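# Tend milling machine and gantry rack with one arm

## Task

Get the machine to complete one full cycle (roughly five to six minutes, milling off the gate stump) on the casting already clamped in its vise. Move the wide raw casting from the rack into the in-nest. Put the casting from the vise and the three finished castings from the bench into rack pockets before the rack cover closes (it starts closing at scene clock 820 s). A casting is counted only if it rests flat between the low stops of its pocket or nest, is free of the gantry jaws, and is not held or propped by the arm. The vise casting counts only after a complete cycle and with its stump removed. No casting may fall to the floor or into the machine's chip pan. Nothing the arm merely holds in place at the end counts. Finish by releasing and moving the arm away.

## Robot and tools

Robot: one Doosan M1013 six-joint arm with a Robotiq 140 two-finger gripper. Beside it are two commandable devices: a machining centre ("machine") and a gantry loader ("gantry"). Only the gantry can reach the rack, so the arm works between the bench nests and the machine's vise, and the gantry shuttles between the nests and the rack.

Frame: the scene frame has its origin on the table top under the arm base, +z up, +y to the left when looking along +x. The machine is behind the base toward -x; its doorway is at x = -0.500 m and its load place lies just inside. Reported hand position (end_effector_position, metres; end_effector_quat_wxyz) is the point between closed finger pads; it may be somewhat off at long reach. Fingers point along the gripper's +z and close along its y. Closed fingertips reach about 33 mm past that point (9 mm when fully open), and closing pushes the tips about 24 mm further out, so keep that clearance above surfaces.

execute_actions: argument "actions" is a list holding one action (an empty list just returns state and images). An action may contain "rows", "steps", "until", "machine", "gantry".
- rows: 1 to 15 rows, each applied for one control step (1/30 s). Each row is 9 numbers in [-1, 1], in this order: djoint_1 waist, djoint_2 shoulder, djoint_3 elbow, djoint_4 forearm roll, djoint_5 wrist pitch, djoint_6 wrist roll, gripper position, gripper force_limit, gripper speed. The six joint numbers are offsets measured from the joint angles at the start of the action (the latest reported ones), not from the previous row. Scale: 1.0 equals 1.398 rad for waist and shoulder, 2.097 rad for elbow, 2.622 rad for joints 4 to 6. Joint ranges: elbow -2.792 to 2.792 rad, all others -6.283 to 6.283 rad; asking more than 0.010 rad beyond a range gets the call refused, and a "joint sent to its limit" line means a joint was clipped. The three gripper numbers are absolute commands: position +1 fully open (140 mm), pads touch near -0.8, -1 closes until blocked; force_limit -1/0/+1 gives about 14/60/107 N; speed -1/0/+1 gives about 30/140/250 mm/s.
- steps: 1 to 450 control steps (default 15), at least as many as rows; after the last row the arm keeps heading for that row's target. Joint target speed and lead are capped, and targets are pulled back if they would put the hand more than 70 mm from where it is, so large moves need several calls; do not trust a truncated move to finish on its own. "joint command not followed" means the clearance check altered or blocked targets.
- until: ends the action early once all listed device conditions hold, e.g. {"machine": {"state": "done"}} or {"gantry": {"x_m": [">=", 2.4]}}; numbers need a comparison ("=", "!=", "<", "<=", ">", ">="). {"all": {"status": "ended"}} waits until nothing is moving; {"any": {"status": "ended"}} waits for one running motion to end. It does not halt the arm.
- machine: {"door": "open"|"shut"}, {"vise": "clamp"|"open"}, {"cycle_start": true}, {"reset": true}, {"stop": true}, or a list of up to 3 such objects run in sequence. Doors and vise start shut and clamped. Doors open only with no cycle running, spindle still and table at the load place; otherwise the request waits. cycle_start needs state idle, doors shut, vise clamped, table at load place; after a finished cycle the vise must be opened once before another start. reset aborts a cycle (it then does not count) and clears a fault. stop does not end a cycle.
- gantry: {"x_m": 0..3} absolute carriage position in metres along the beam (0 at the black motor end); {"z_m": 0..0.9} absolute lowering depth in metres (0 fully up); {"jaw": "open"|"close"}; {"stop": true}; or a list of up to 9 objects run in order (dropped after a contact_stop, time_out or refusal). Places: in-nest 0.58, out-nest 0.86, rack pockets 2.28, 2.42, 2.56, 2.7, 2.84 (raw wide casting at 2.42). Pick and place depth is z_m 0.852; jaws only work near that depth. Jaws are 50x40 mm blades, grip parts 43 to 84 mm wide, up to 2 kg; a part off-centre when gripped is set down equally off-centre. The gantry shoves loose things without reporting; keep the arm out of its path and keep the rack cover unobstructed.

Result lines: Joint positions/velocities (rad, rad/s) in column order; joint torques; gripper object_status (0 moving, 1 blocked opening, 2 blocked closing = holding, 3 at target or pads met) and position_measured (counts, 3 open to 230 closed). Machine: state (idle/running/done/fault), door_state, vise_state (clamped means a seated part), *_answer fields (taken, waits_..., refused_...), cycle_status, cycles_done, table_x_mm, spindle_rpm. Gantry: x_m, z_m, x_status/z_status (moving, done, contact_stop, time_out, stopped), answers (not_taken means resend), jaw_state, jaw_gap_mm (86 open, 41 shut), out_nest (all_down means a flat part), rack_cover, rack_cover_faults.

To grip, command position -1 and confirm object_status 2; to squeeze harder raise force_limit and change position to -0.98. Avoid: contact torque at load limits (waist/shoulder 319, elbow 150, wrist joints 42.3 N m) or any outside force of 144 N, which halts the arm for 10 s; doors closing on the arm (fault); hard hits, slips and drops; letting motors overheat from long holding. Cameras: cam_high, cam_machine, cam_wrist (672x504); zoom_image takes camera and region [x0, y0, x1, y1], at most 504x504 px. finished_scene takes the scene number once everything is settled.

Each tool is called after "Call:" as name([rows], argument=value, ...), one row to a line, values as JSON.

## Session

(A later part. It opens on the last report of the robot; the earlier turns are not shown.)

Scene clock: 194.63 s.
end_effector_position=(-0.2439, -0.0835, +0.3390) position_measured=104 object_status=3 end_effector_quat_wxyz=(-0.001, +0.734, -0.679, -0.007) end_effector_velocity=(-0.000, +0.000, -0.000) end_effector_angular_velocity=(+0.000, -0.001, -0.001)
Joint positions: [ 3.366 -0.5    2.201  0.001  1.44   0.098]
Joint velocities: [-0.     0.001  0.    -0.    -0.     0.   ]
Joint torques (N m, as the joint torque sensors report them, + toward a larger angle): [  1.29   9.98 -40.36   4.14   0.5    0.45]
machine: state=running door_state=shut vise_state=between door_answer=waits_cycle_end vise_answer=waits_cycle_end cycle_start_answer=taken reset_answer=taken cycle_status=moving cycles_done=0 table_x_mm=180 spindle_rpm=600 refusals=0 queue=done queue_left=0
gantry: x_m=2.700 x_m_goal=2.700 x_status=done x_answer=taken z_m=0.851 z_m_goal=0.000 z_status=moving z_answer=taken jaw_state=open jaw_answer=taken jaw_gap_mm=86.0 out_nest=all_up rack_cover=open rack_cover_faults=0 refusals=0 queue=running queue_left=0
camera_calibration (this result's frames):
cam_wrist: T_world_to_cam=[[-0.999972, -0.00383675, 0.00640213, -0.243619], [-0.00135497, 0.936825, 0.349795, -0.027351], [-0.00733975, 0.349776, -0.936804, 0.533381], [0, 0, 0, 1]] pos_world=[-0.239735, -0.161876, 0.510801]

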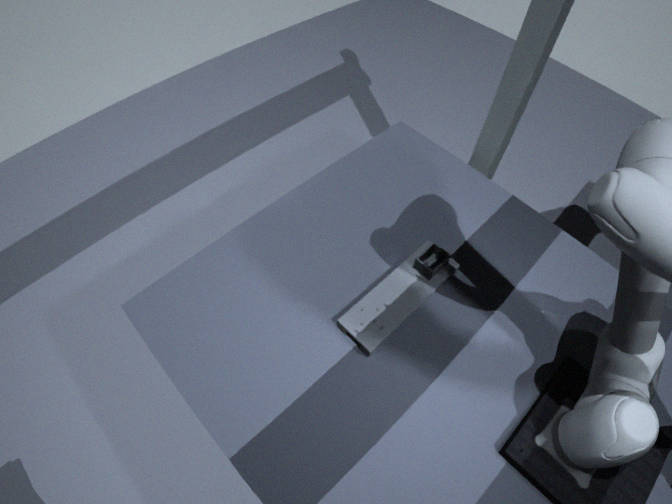

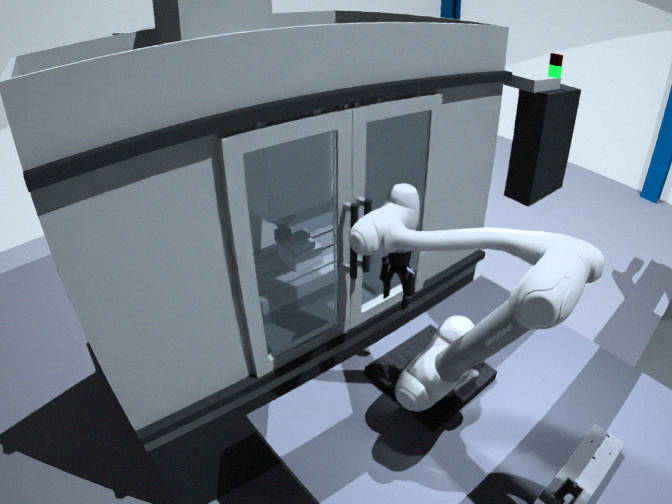

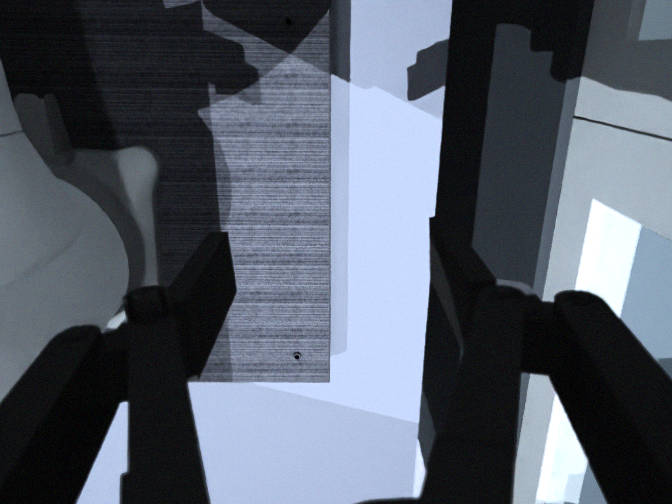

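Call:
execute_actions([
  {"steps":450,"until":{"machine":{"door_state":"open"}}},
])

Call:
execute_actions([
  {"steps":450,"until":{"machine":{"door_state":"open"}}},
])

Call:
execute_actions([
  {"steps":450,"until":{"machine":{"door_state":"open"}}},
])

Call:
execute_actions([
  {"steps":450,"until":{"machine":{"door_state":"open"}}},
])

Call:
execute_actions([
  {"steps":450,"until":{"machine":{"door_state":"open"}}},
])

Call:
execute_actions([
  {"steps":450,"until":{"machine":{"door_state":"open"}}},
])

Call:
execute_actions([
  {"steps":450,"until":{"machine":{"door_state":"open"}}},
])

Call:
execute_actions([
  {"steps":450,"until":{"machine":{"door_state":"open"}}},
])

Scene clock: 218.73 s.
end_effector_position=(-0.2439, -0.0835, +0.3390) position_measured=104 object_status=3 end_effector_quat_wxyz=(-0.001, +0.734, -0.679, -0.007) end_effector_velocity=(-0.000, +0.000, +0.000) end_effector_angular_velocity=(-0.000, +0.001, +0.000)
Joint positions: [ 3.366 -0.5    2.201  0.001  1.44   0.098]
Joint velocities: [-0.    -0.001 -0.    -0.    -0.    -0.001]
Joint torques (N m, as the joint torque sensors report them, + toward a larger angle): [  2.78   9.14 -40.55   4.74  -0.04   0.12]
machine: state=running door_state=shut vise_state=between door_answer=waits_cycle_end vise_answer=waits_cycle_end cycle_start_answer=taken reset_answer=taken cycle_status=moving cycles_done=0 table_x_mm=307 spindle_rpm=600 refusals=0 queue=done queue_left=0
gantry: x_m=2.700 x_m_goal=2.700 x_status=done x_answer=taken z_m=0.000 z_m_goal=0.000 z_status=done z_answer=taken jaw_state=open jaw_answer=taken jaw_gap_mm=86.0 out_nest=all_up rack_cover=open rack_cover_faults=0 refusals=0 queue=done queue_left=0
camera_calibration (this result's frames):
cam_wrist: T_world_to_cam=[[-0.999972, -0.0038646, 0.00639461, -0.24362], [-0.00138368, 0.936825, 0.349796, -0.0273512], [-0.00734245, 0.349778, -0.936804, 0.533383], [0, 0, 0, 1]] pos_world=[-0.239735, -0.161884, 0.5108]

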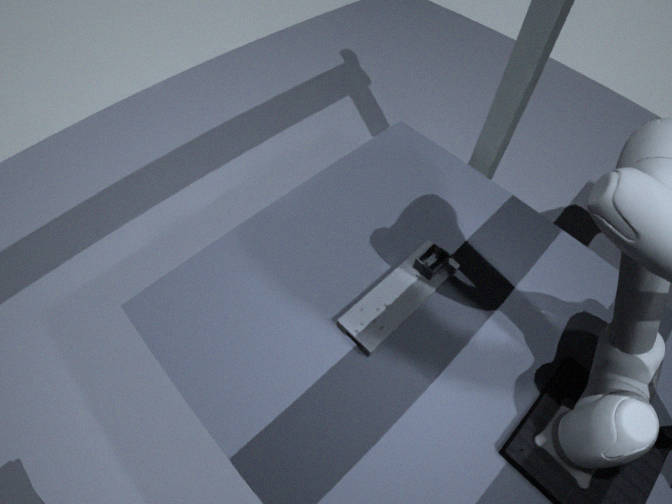

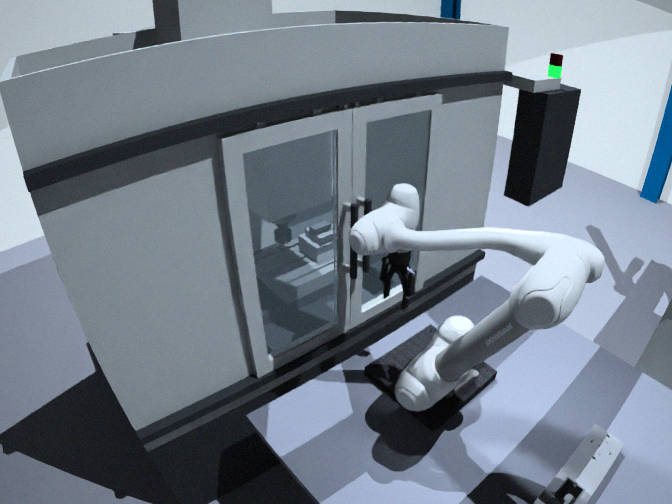

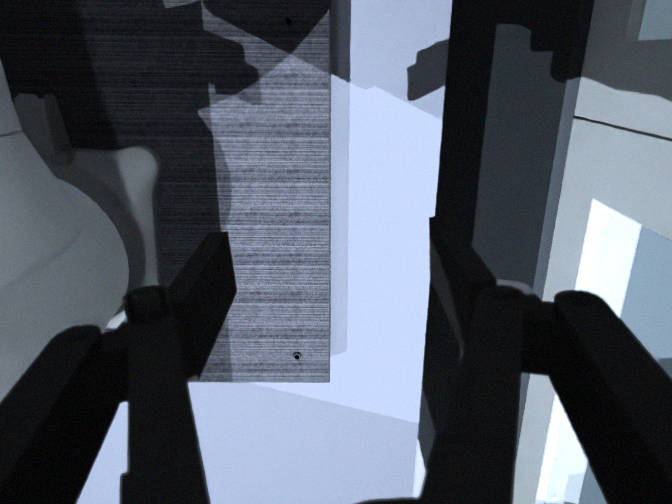

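Scene clock: 233.73 s.
end_effector_position=(-0.2439, -0.0835, +0.3390) position_measured=104 object_status=3 end_effector_quat_wxyz=(-0.001, +0.734, -0.679, -0.007) end_effector_velocity=(+0.000, +0.000, -0.000) end_effector_angular_velocity=(+0.000, -0.000, -0.001)
Joint positions: [ 3.366 -0.5    2.201  0.001  1.44   0.098]
Joint velocities: [-0.    -0.     0.    -0.     0.     0.001]
Joint torques (N m, as the joint torque sensors report them, + toward a larger angle): [  3.23   9.81 -41.7    4.83   0.07   0.09]
machine: state=running door_state=shut vise_state=between door_answer=waits_cycle_end vise_answer=waits_cycle_end cycle_start_answer=taken reset_answer=taken cycle_status=moving cycles_done=0 table_x_mm=189 spindle_rpm=600 refusals=0 queue=done queue_left=0
gantry: x_m=2.700 x_m_goal=2.700 x_status=done x_answer=taken z_m=0.000 z_m_goal=0.000 z_status=done z_answer=taken jaw_state=open jaw_answer=taken jaw_gap_mm=86.0 out_nest=all_up rack_cover=open rack_cover_faults=0 refusals=0 queue=done queue_left=0
camera_calibration (this result's frames):
cam_wrist: T_world_to_cam=[[-0.999972, -0.00386462, 0.00639465, -0.24362], [-0.00138369, 0.936825, 0.349796, -0.0273511], [-0.0073425, 0.349777, -0.936804, 0.533383], [0, 0, 0, 1]] pos_world=[-0.239735, -0.161884, 0.5108]

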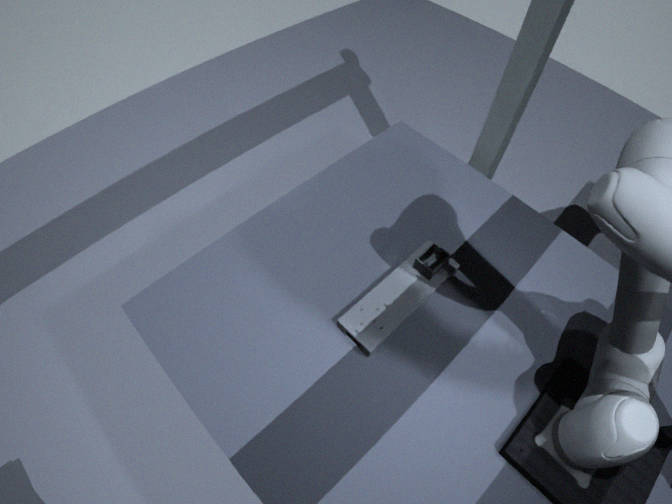

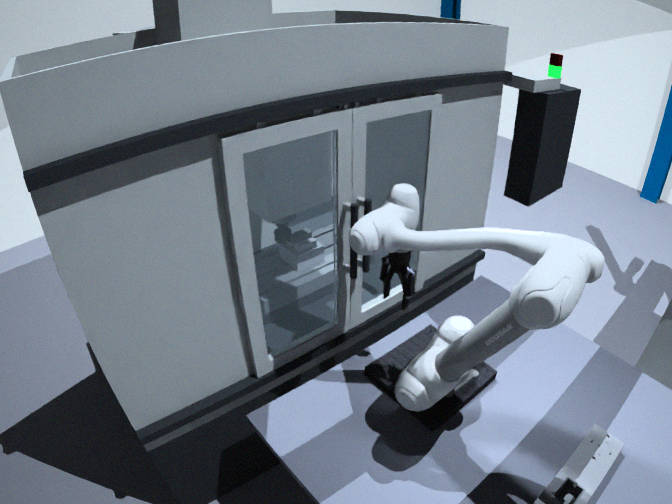

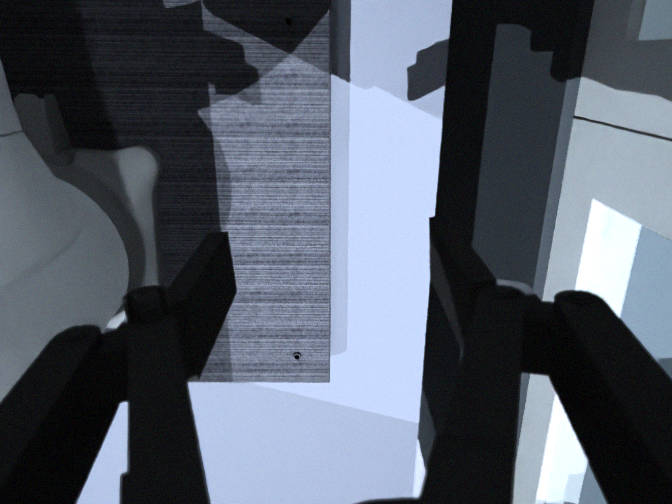

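Scene clock: 248.73 s.
end_effector_position=(-0.2439, -0.0835, +0.3390) position_measured=104 object_status=3 end_effector_quat_wxyz=(-0.001, +0.734, -0.679, -0.007) end_effector_velocity=(+0.000, -0.000, +0.000) end_effector_angular_velocity=(-0.000, +0.001, -0.000)
Joint positions: [ 3.366 -0.5    2.201  0.001  1.44   0.098]
Joint velocities: [-0.    -0.001 -0.     0.     0.     0.   ]
Joint torques (N m, as the joint torque sensors report them, + toward a larger angle): [  1.78   5.48 -39.99   4.59   0.31  -0.17]
machine: state=running door_state=shut vise_state=between door_answer=waits_cycle_end vise_answer=waits_cycle_end cycle_start_answer=taken reset_answer=taken cycle_status=moving cycles_done=0 table_x_mm=71 spindle_rpm=600 refusals=0 queue=done queue_left=0
gantry: x_m=2.700 x_m_goal=2.700 x_status=done x_answer=taken z_m=0.000 z_m_goal=0.000 z_status=done z_answer=taken jaw_state=open jaw_answer=taken jaw_gap_mm=86.0 out_nest=all_up rack_cover=open rack_cover_faults=0 refusals=0 queue=done queue_left=0
camera_calibration (this result's frames):
cam_wrist: T_world_to_cam=[[-0.999972, -0.00386458, 0.00639468, -0.24362], [-0.00138364, 0.936825, 0.349796, -0.0273511], [-0.00734251, 0.349777, -0.936804, 0.533383], [0, 0, 0, 1]] pos_world=[-0.239735, -0.161884, 0.5108]

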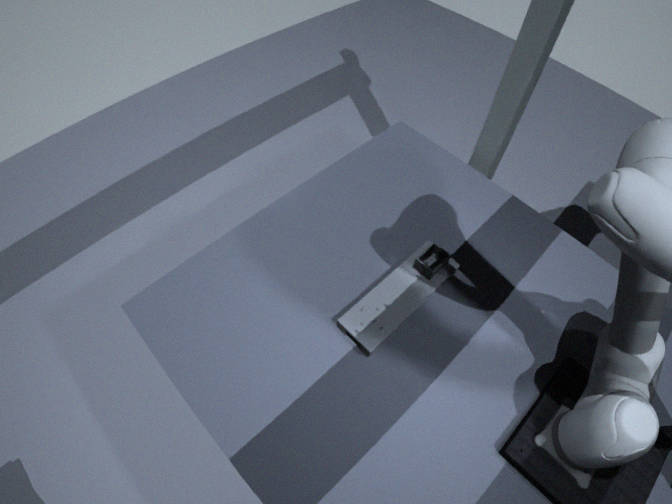

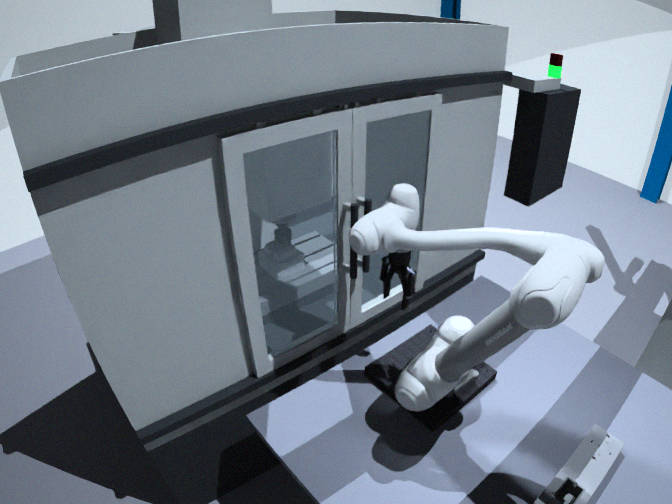

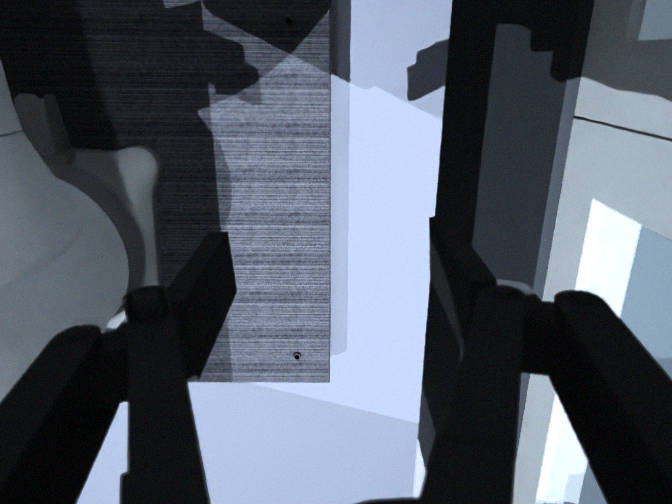

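Scene clock: 263.73 s.
end_effector_position=(-0.2439, -0.0835, +0.3390) position_measured=104 object_status=3 end_effector_quat_wxyz=(-0.001, +0.734, -0.679, -0.007) end_effector_velocity=(+0.000, -0.000, +0.001) end_effector_angular_velocity=(-0.001, +0.003, -0.000)
Joint positions: [ 3.366 -0.5    2.201  0.001  1.44   0.098]
Joint velocities: [ 0.    -0.002 -0.     0.    -0.     0.001]
Joint torques (N m, as the joint torque sensors report them, + toward a larger angle): [  4.02   8.63 -40.17   4.69  -0.04   0.01]
machine: state=running door_state=shut vise_state=between door_answer=waits_cycle_end vise_answer=waits_cycle_end cycle_start_answer=taken reset_answer=taken cycle_status=moving cycles_done=0 table_x_mm=51 spindle_rpm=600 refusals=0 queue=done queue_left=0
gantry: x_m=2.700 x_m_goal=2.700 x_status=done x_answer=taken z_m=0.000 z_m_goal=0.000 z_status=done z_answer=taken jaw_state=open jaw_answer=taken jaw_gap_mm=86.0 out_nest=all_up rack_cover=open rack_cover_faults=0 refusals=0 queue=done queue_left=0
camera_calibration (this result's frames):
cam_wrist: T_world_to_cam=[[-0.999972, -0.00386452, 0.00639454, -0.24362], [-0.00138363, 0.936825, 0.349796, -0.0273511], [-0.00734236, 0.349777, -0.936804, 0.533383], [0, 0, 0, 1]] pos_world=[-0.239735, -0.161884, 0.5108]

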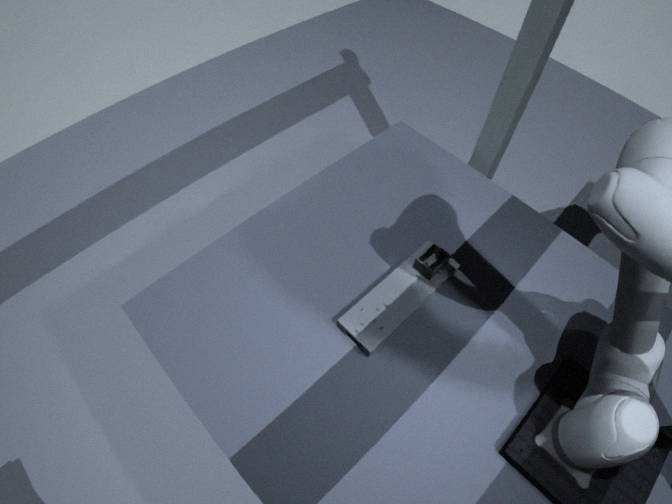

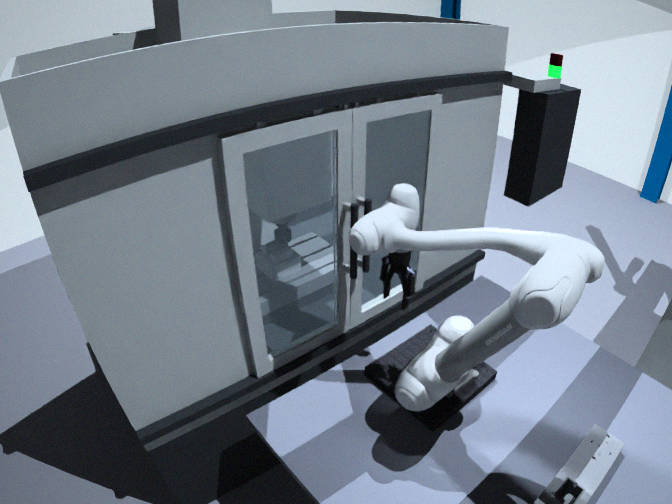

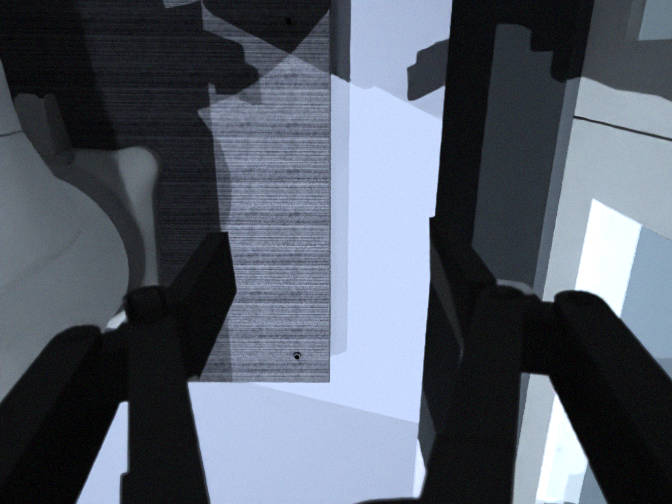

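Scene clock: 278.73 s.
end_effector_position=(-0.2439, -0.0835, +0.3390) position_measured=104 object_status=3 end_effector_quat_wxyz=(-0.001, +0.734, -0.679, -0.007) end_effector_velocity=(+0.000, +0.000, -0.000) end_effector_angular_velocity=(+0.000, -0.001, +0.001)
Joint positions: [ 3.366 -0.5    2.201  0.001  1.44   0.098]
Joint velocities: [-0.     0.     0.    -0.     0.    -0.001]
Joint torques (N m, as the joint torque sensors report them, + toward a larger angle): [  2.54   8.42 -40.5    4.77   0.26   0.05]
machine: state=running door_state=shut vise_state=between door_answer=waits_cycle_end vise_answer=waits_cycle_end cycle_start_answer=taken reset_answer=taken cycle_status=moving cycles_done=0 table_x_mm=169 spindle_rpm=600 refusals=0 queue=done queue_left=0
gantry: x_m=2.700 x_m_goal=2.700 x_status=done x_answer=taken z_m=0.000 z_m_goal=0.000 z_status=done z_answer=taken jaw_state=open jaw_answer=taken jaw_gap_mm=86.0 out_nest=all_up rack_cover=open rack_cover_faults=0 refusals=0 queue=done queue_left=0
camera_calibration (this result's frames):
cam_wrist: T_world_to_cam=[[-0.999972, -0.00386452, 0.00639449, -0.24362], [-0.00138365, 0.936825, 0.349796, -0.0273511], [-0.00734231, 0.349778, -0.936804, 0.533383], [0, 0, 0, 1]] pos_world=[-0.239735, -0.161884, 0.5108]

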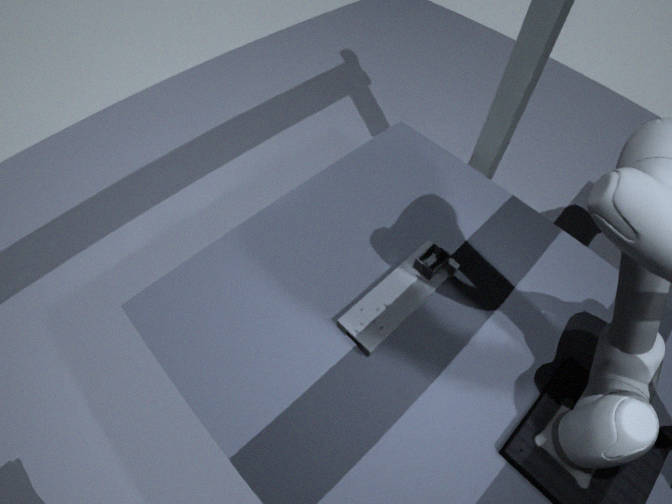

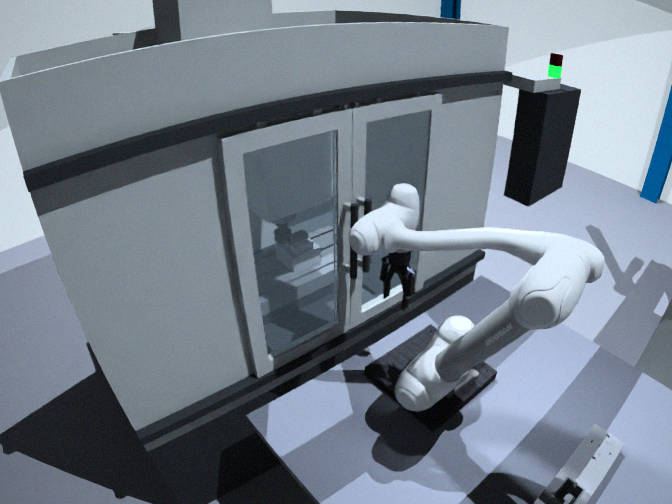

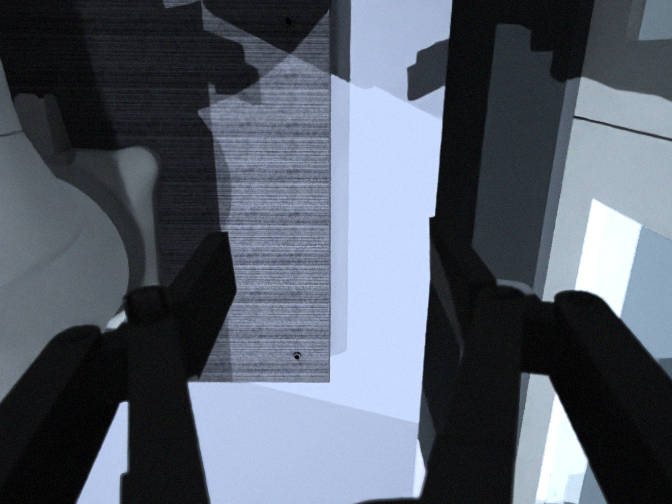

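Scene clock: 293.73 s.
end_effector_position=(-0.2439, -0.0835, +0.3390) position_measured=104 object_status=3 end_effector_quat_wxyz=(-0.001, +0.734, -0.679, -0.007) end_effector_velocity=(-0.000, +0.000, +0.000) end_effector_angular_velocity=(+0.000, +0.000, -0.000)
Joint positions: [ 3.366 -0.5    2.201  0.001  1.44   0.098]
Joint velocities: [-0.001 -0.    -0.    -0.     0.    -0.   ]
Joint torques (N m, as the joint torque sensors report them, + toward a larger angle): [  0.08   9.9  -40.46   4.39   0.19   0.13]
machine: state=running door_state=shut vise_state=between door_answer=waits_cycle_end vise_answer=waits_cycle_end cycle_start_answer=taken reset_answer=taken cycle_status=moving cycles_done=0 table_x_mm=287 spindle_rpm=600 refusals=0 queue=done queue_left=0
gantry: x_m=2.700 x_m_goal=2.700 x_status=done x_answer=taken z_m=0.000 z_m_goal=0.000 z_status=done z_answer=taken jaw_state=open jaw_answer=taken jaw_gap_mm=86.0 out_nest=all_up rack_cover=open rack_cover_faults=0 refusals=0 queue=done queue_left=0
camera_calibration (this result's frames):
cam_wrist: T_world_to_cam=[[-0.999972, -0.00386443, 0.00639453, -0.24362], [-0.00138356, 0.936825, 0.349796, -0.027351], [-0.00734231, 0.349777, -0.936804, 0.533383], [0, 0, 0, 1]] pos_world=[-0.239735, -0.161884, 0.5108]

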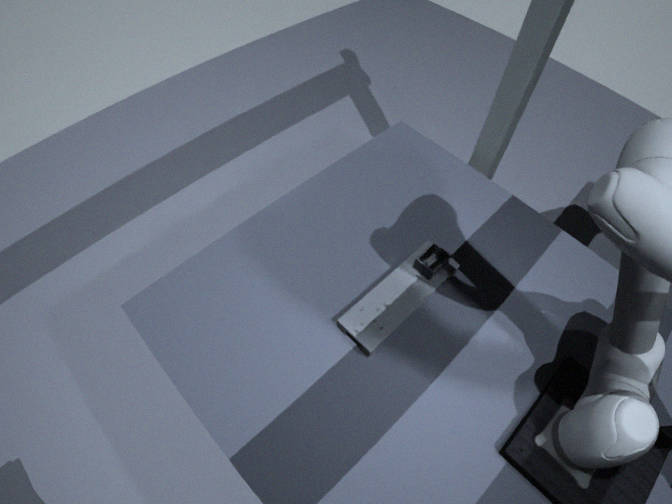

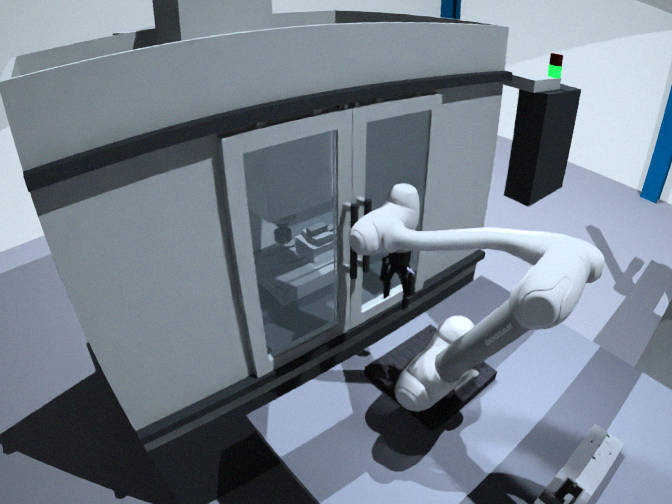

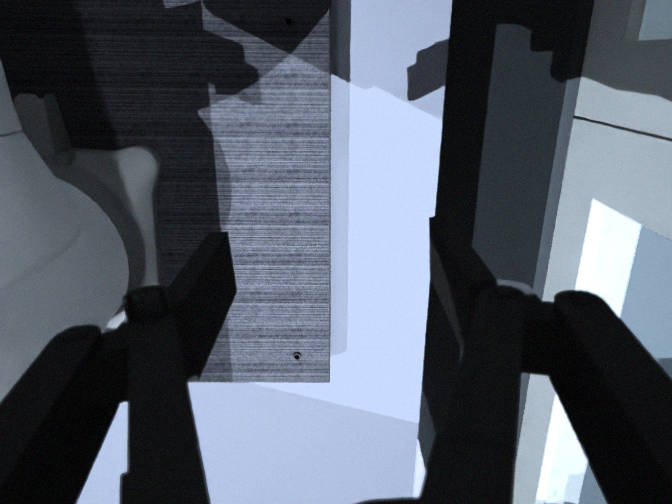

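Scene clock: 308.73 s.
end_effector_position=(-0.2439, -0.0835, +0.3390) position_measured=104 object_status=3 end_effector_quat_wxyz=(-0.001, +0.734, -0.679, -0.007) end_effector_velocity=(+0.000, -0.000, +0.001) end_effector_angular_velocity=(-0.001, +0.003, +0.001)
Joint positions: [ 3.366 -0.5    2.201  0.001  1.44   0.098]
Joint velocities: [ 0.001 -0.003 -0.     0.    -0.    -0.001]
Joint torques (N m, as the joint torque sensors report them, + toward a larger angle): [  3.52  10.9  -40.8    4.71   0.3    0.26]
machine: state=running door_state=shut vise_state=between door_answer=waits_cycle_end vise_answer=waits_cycle_end cycle_start_answer=taken reset_answer=taken cycle_status=moving cycles_done=0 table_x_mm=271 spindle_rpm=600 refusals=0 queue=done queue_left=0
gantry: x_m=2.700 x_m_goal=2.700 x_status=done x_answer=taken z_m=0.000 z_m_goal=0.000 z_status=done z_answer=taken jaw_state=open jaw_answer=taken jaw_gap_mm=86.0 out_nest=all_up rack_cover=open rack_cover_faults=0 refusals=0 queue=done queue_left=0
camera_calibration (this result's frames):
cam_wrist: T_world_to_cam=[[-0.999972, -0.00386448, 0.00639455, -0.24362], [-0.00138359, 0.936825, 0.349796, -0.0273511], [-0.00734236, 0.349777, -0.936804, 0.533383], [0, 0, 0, 1]] pos_world=[-0.239735, -0.161884, 0.5108]

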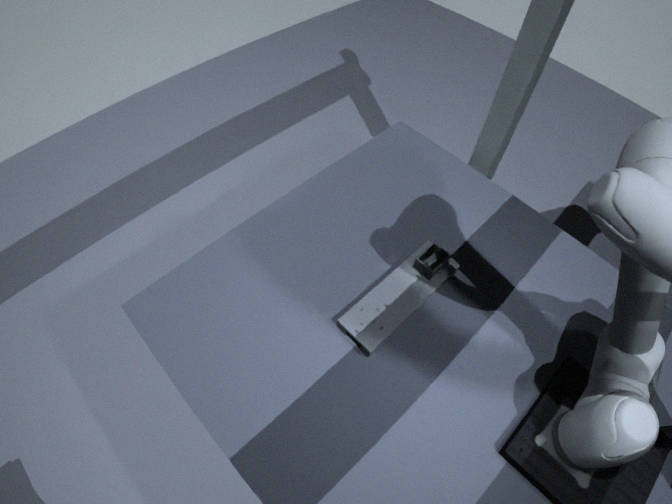

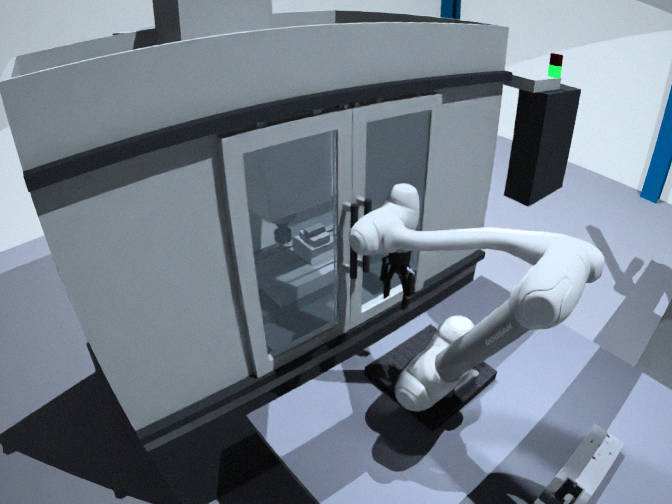

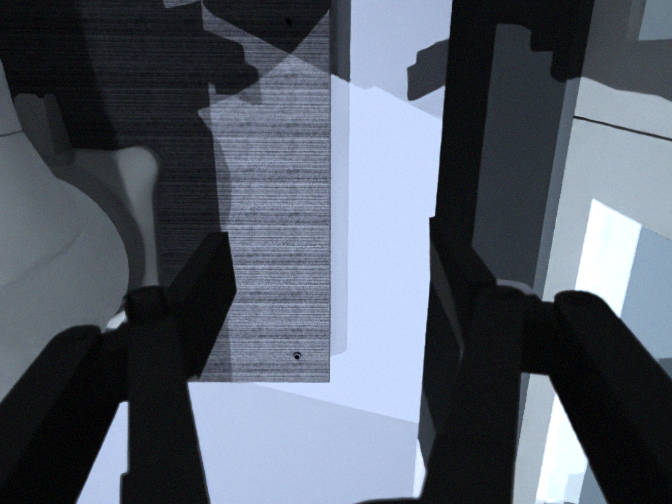

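Scene clock: 323.73 s.
end_effector_position=(-0.2439, -0.0835, +0.3390) position_measured=104 object_status=3 end_effector_quat_wxyz=(-0.001, +0.734, -0.679, -0.007) end_effector_velocity=(+0.000, +0.000, +0.000) end_effector_angular_velocity=(-0.000, +0.001, -0.000)
Joint positions: [ 3.366 -0.5    2.201  0.001  1.44   0.098]
Joint velocities: [ 0.    -0.001 -0.     0.     0.001  0.   ]
Joint torques (N m, as the joint torque sensors report them, + toward a larger angle): [  4.12   8.13 -40.63   4.63   0.1    0.13]
machine: state=running door_state=shut vise_state=between door_answer=waits_cycle_end vise_answer=waits_cycle_end cycle_start_answer=taken reset_answer=taken cycle_status=moving cycles_done=0 table_x_mm=153 spindle_rpm=600 refusals=0 queue=done queue_left=0
gantry: x_m=2.700 x_m_goal=2.700 x_status=done x_answer=taken z_m=0.000 z_m_goal=0.000 z_status=done z_answer=taken jaw_state=open jaw_answer=taken jaw_gap_mm=86.0 out_nest=all_up rack_cover=open rack_cover_faults=0 refusals=0 queue=done queue_left=0
camera_calibration (this result's frames):
cam_wrist: T_world_to_cam=[[-0.999972, -0.00386464, 0.00639442, -0.24362], [-0.00138379, 0.936825, 0.349796, -0.0273511], [-0.00734229, 0.349777, -0.936804, 0.533383], [0, 0, 0, 1]] pos_world=[-0.239735, -0.161884, 0.5108]

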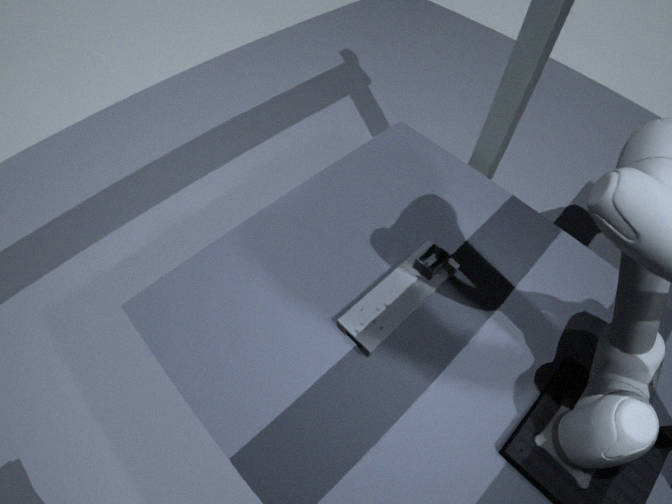

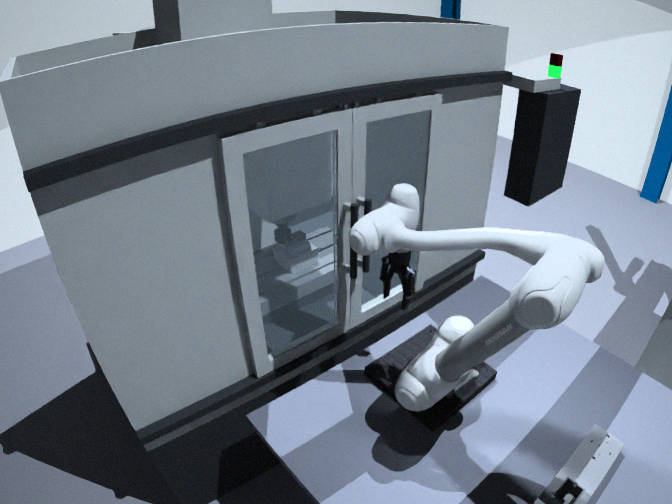

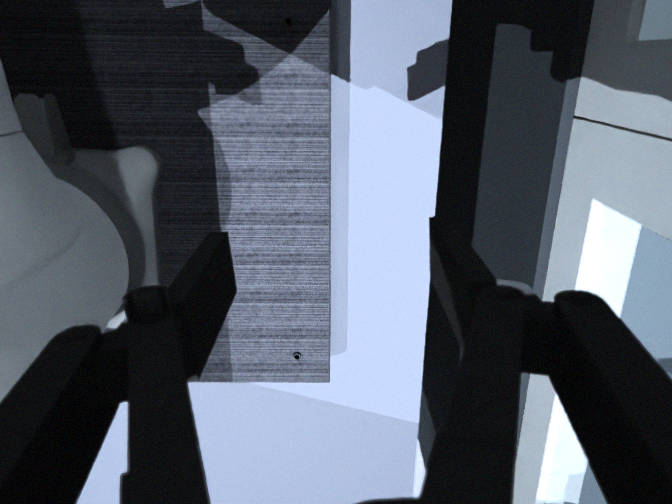

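Call:
execute_actions([
  {"steps":450,"until":{"machine":{"door_state":"open"}}},
])

Call:
execute_actions([
  {"steps":450,"until":{"machine":{"door_state":"open"}}},
])

Scene clock: 340.97 s.
end_effector_position=(-0.2439, -0.0835, +0.3390) position_measured=104 object_status=3 end_effector_quat_wxyz=(-0.001, +0.734, -0.679, -0.007) end_effector_velocity=(+0.000, +0.000, +0.000) end_effector_angular_velocity=(-0.000, +0.001, -0.001)
Joint positions: [ 3.366 -0.5    2.201  0.001  1.44   0.098]
Joint velocities: [-0.    -0.001  0.     0.    -0.     0.   ]
Joint torques (N m, as the joint torque sensors report them, + toward a larger angle): [  2.88   9.27 -41.19   4.49  -0.21   0.19]
machine: state=running door_state=shut vise_state=between door_answer=waits_cycle_end vise_answer=waits_cycle_end cycle_start_answer=taken reset_answer=taken cycle_status=moving cycles_done=0 table_x_mm=18 spindle_rpm=600 refusals=0 queue=done queue_left=0
gantry: x_m=2.700 x_m_goal=2.700 x_status=done x_answer=taken z_m=0.000 z_m_goal=0.000 z_status=done z_answer=taken jaw_state=open jaw_answer=taken jaw_gap_mm=86.0 out_nest=all_up rack_cover=open rack_cover_faults=0 refusals=0 queue=done queue_left=0
camera_calibration (this result's frames):
cam_wrist: T_world_to_cam=[[-0.999972, -0.00386465, 0.00639452, -0.24362], [-0.00138376, 0.936825, 0.349796, -0.0273512], [-0.00734238, 0.349778, -0.936804, 0.533383], [0, 0, 0, 1]] pos_world=[-0.239735, -0.161884, 0.5108]

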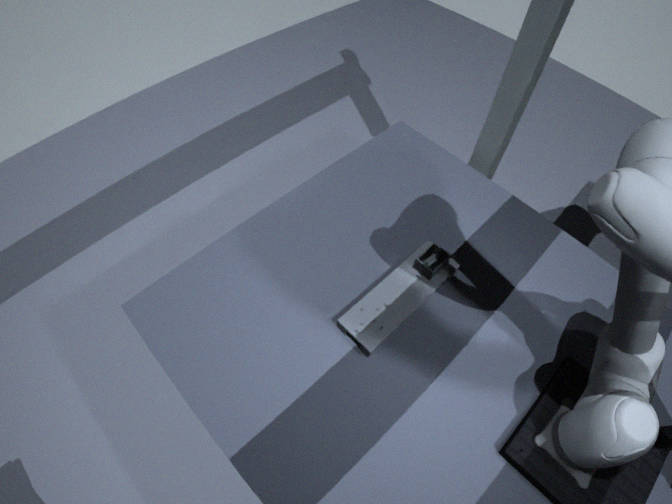

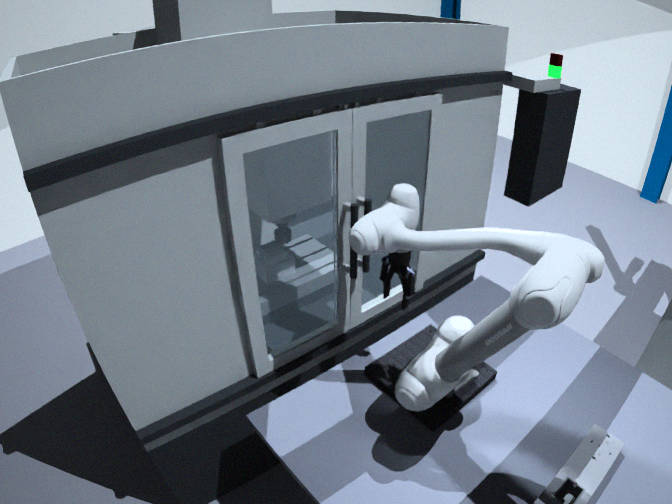

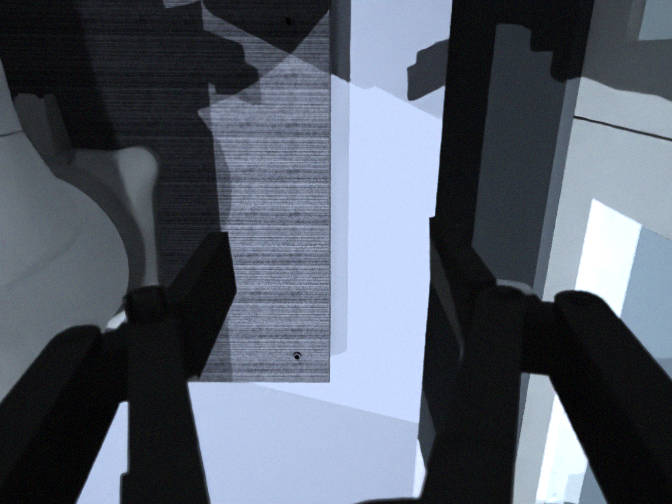

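Scene clock: 345.00 s.
end_effector_position=(-0.2439, -0.0835, +0.3390) position_measured=104 object_status=3 end_effector_quat_wxyz=(-0.001, +0.734, -0.679, -0.007) end_effector_velocity=(+0.000, -0.000, -0.000) end_effector_angular_velocity=(-0.000, +0.000, +0.000)
Joint positions: [ 3.366 -0.5    2.201  0.001  1.44   0.098]
Joint velocities: [ 0. -0.  0.  0. -0. -0.]
Joint torques (N m, as the joint torque sensors report them, + toward a larger angle): [ -1.32  10.17 -39.61   4.76  -0.15   0.24]
machine: state=idle door_state=open vise_state=open door_answer=taken vise_answer=taken cycle_start_answer=taken reset_answer=taken cycle_status=done cycles_done=1 table_x_mm=0 spindle_rpm=0 refusals=0 queue=done queue_left=0
gantry: x_m=2.700 x_m_goal=2.700 x_status=done x_answer=taken z_m=0.000 z_m_goal=0.000 z_status=done z_answer=taken jaw_state=open jaw_answer=taken jaw_gap_mm=86.0 out_nest=all_up rack_cover=open rack_cover_faults=0 refusals=0 queue=done queue_left=0
camera_calibration (this result's frames):
cam_wrist: T_world_to_cam=[[-0.999972, -0.00386465, 0.00639445, -0.24362], [-0.00138379, 0.936825, 0.349796, -0.0273512], [-0.00734232, 0.349778, -0.936804, 0.533383], [0, 0, 0, 1]] pos_world=[-0.239735, -0.161884, 0.5108]

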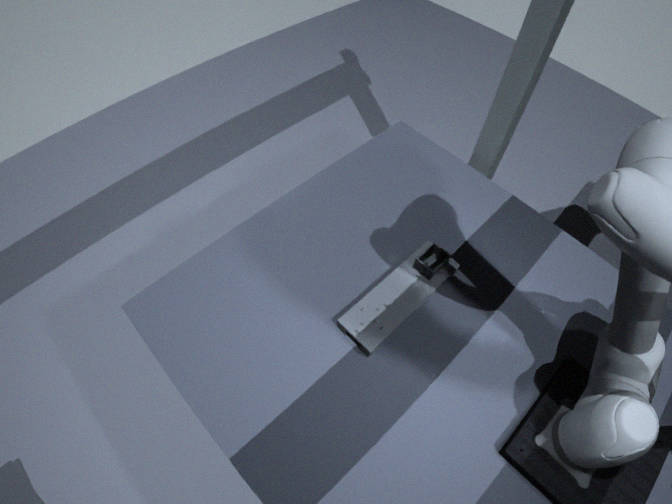

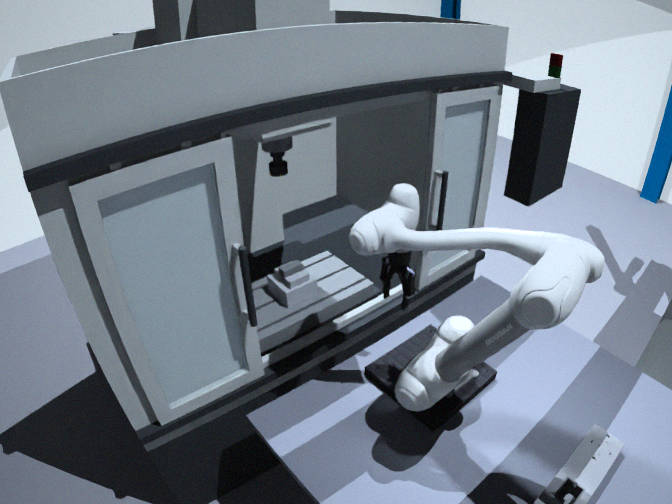

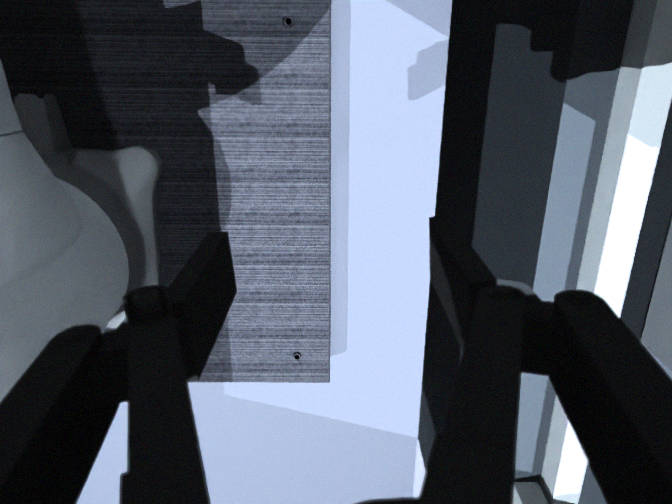

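Call:
execute_actions([
  {"rows":[[0.002,0.581,-0.372,0,-0.012,0,0.2,0,0]],"steps":50},
])

Scene clock: 353.20 s.
end_effector_position=(-0.7204, -0.1716, +0.3708) position_measured=104 object_status=3 end_effector_quat_wxyz=(-0.001, +0.735, -0.678, -0.007) end_effector_velocity=(-0.000, -0.000, -0.000) end_effector_angular_velocity=(+0.000, -0.001, +0.000)
Joint positions: [3.369 0.312 1.421 0.001 1.409 0.098]
Joint velocities: [ 0.     0.001 -0.    -0.     0.     0.   ]
Joint torques (N m, as the joint torque sensors report them, + toward a larger angle): [  4.01 -72.83 -39.93   4.41   0.05  -0.09]
machine: state=idle door_state=open vise_state=open door_answer=taken vise_answer=taken cycle_start_answer=taken reset_answer=taken cycle_status=done cycles_done=1 table_x_mm=0 spindle_rpm=0 refusals=0 queue=done queue_left=0
gantry: x_m=2.700 x_m_goal=2.700 x_status=done x_answer=taken z_m=0.000 z_m_goal=0.000 z_status=done z_answer=taken jaw_state=open jaw_answer=taken jaw_gap_mm=86.0 out_nest=all_up rack_cover=open rack_cover_faults=0 refusals=0 queue=done queue_left=0
camera_calibration (this result's frames):
cam_wrist: T_world_to_cam=[[-0.999961, -0.0066704, 0.00574045, -0.720887], [-0.00424011, 0.936771, 0.349918, 0.0412909], [-0.00771158, 0.34988, -0.936763, 0.590282], [0, 0, 0, 1]] pos_world=[-0.716132, -0.250017, 0.542644]

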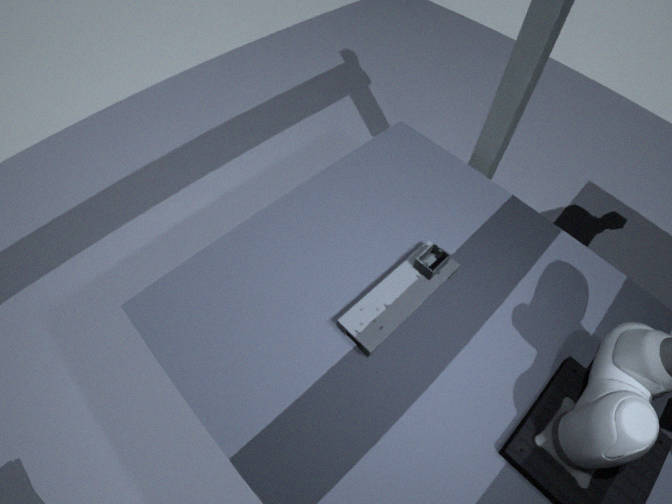

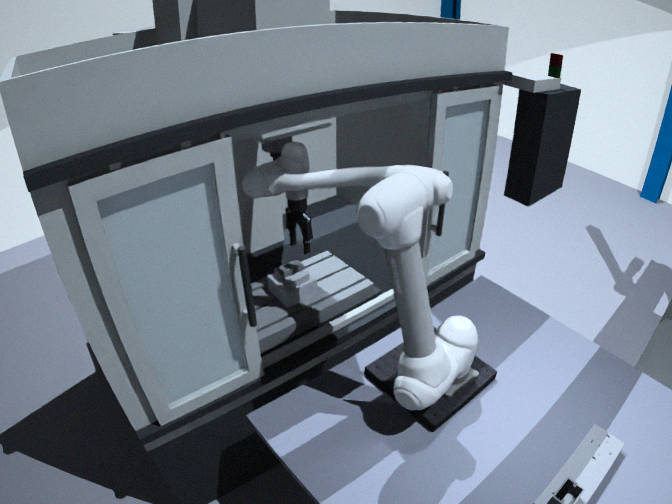

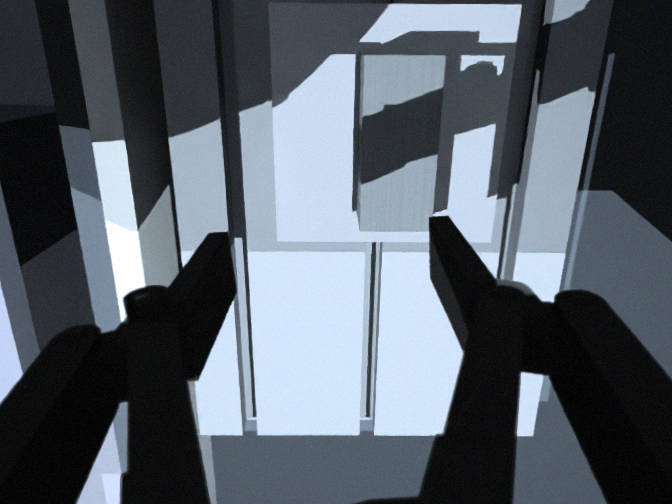

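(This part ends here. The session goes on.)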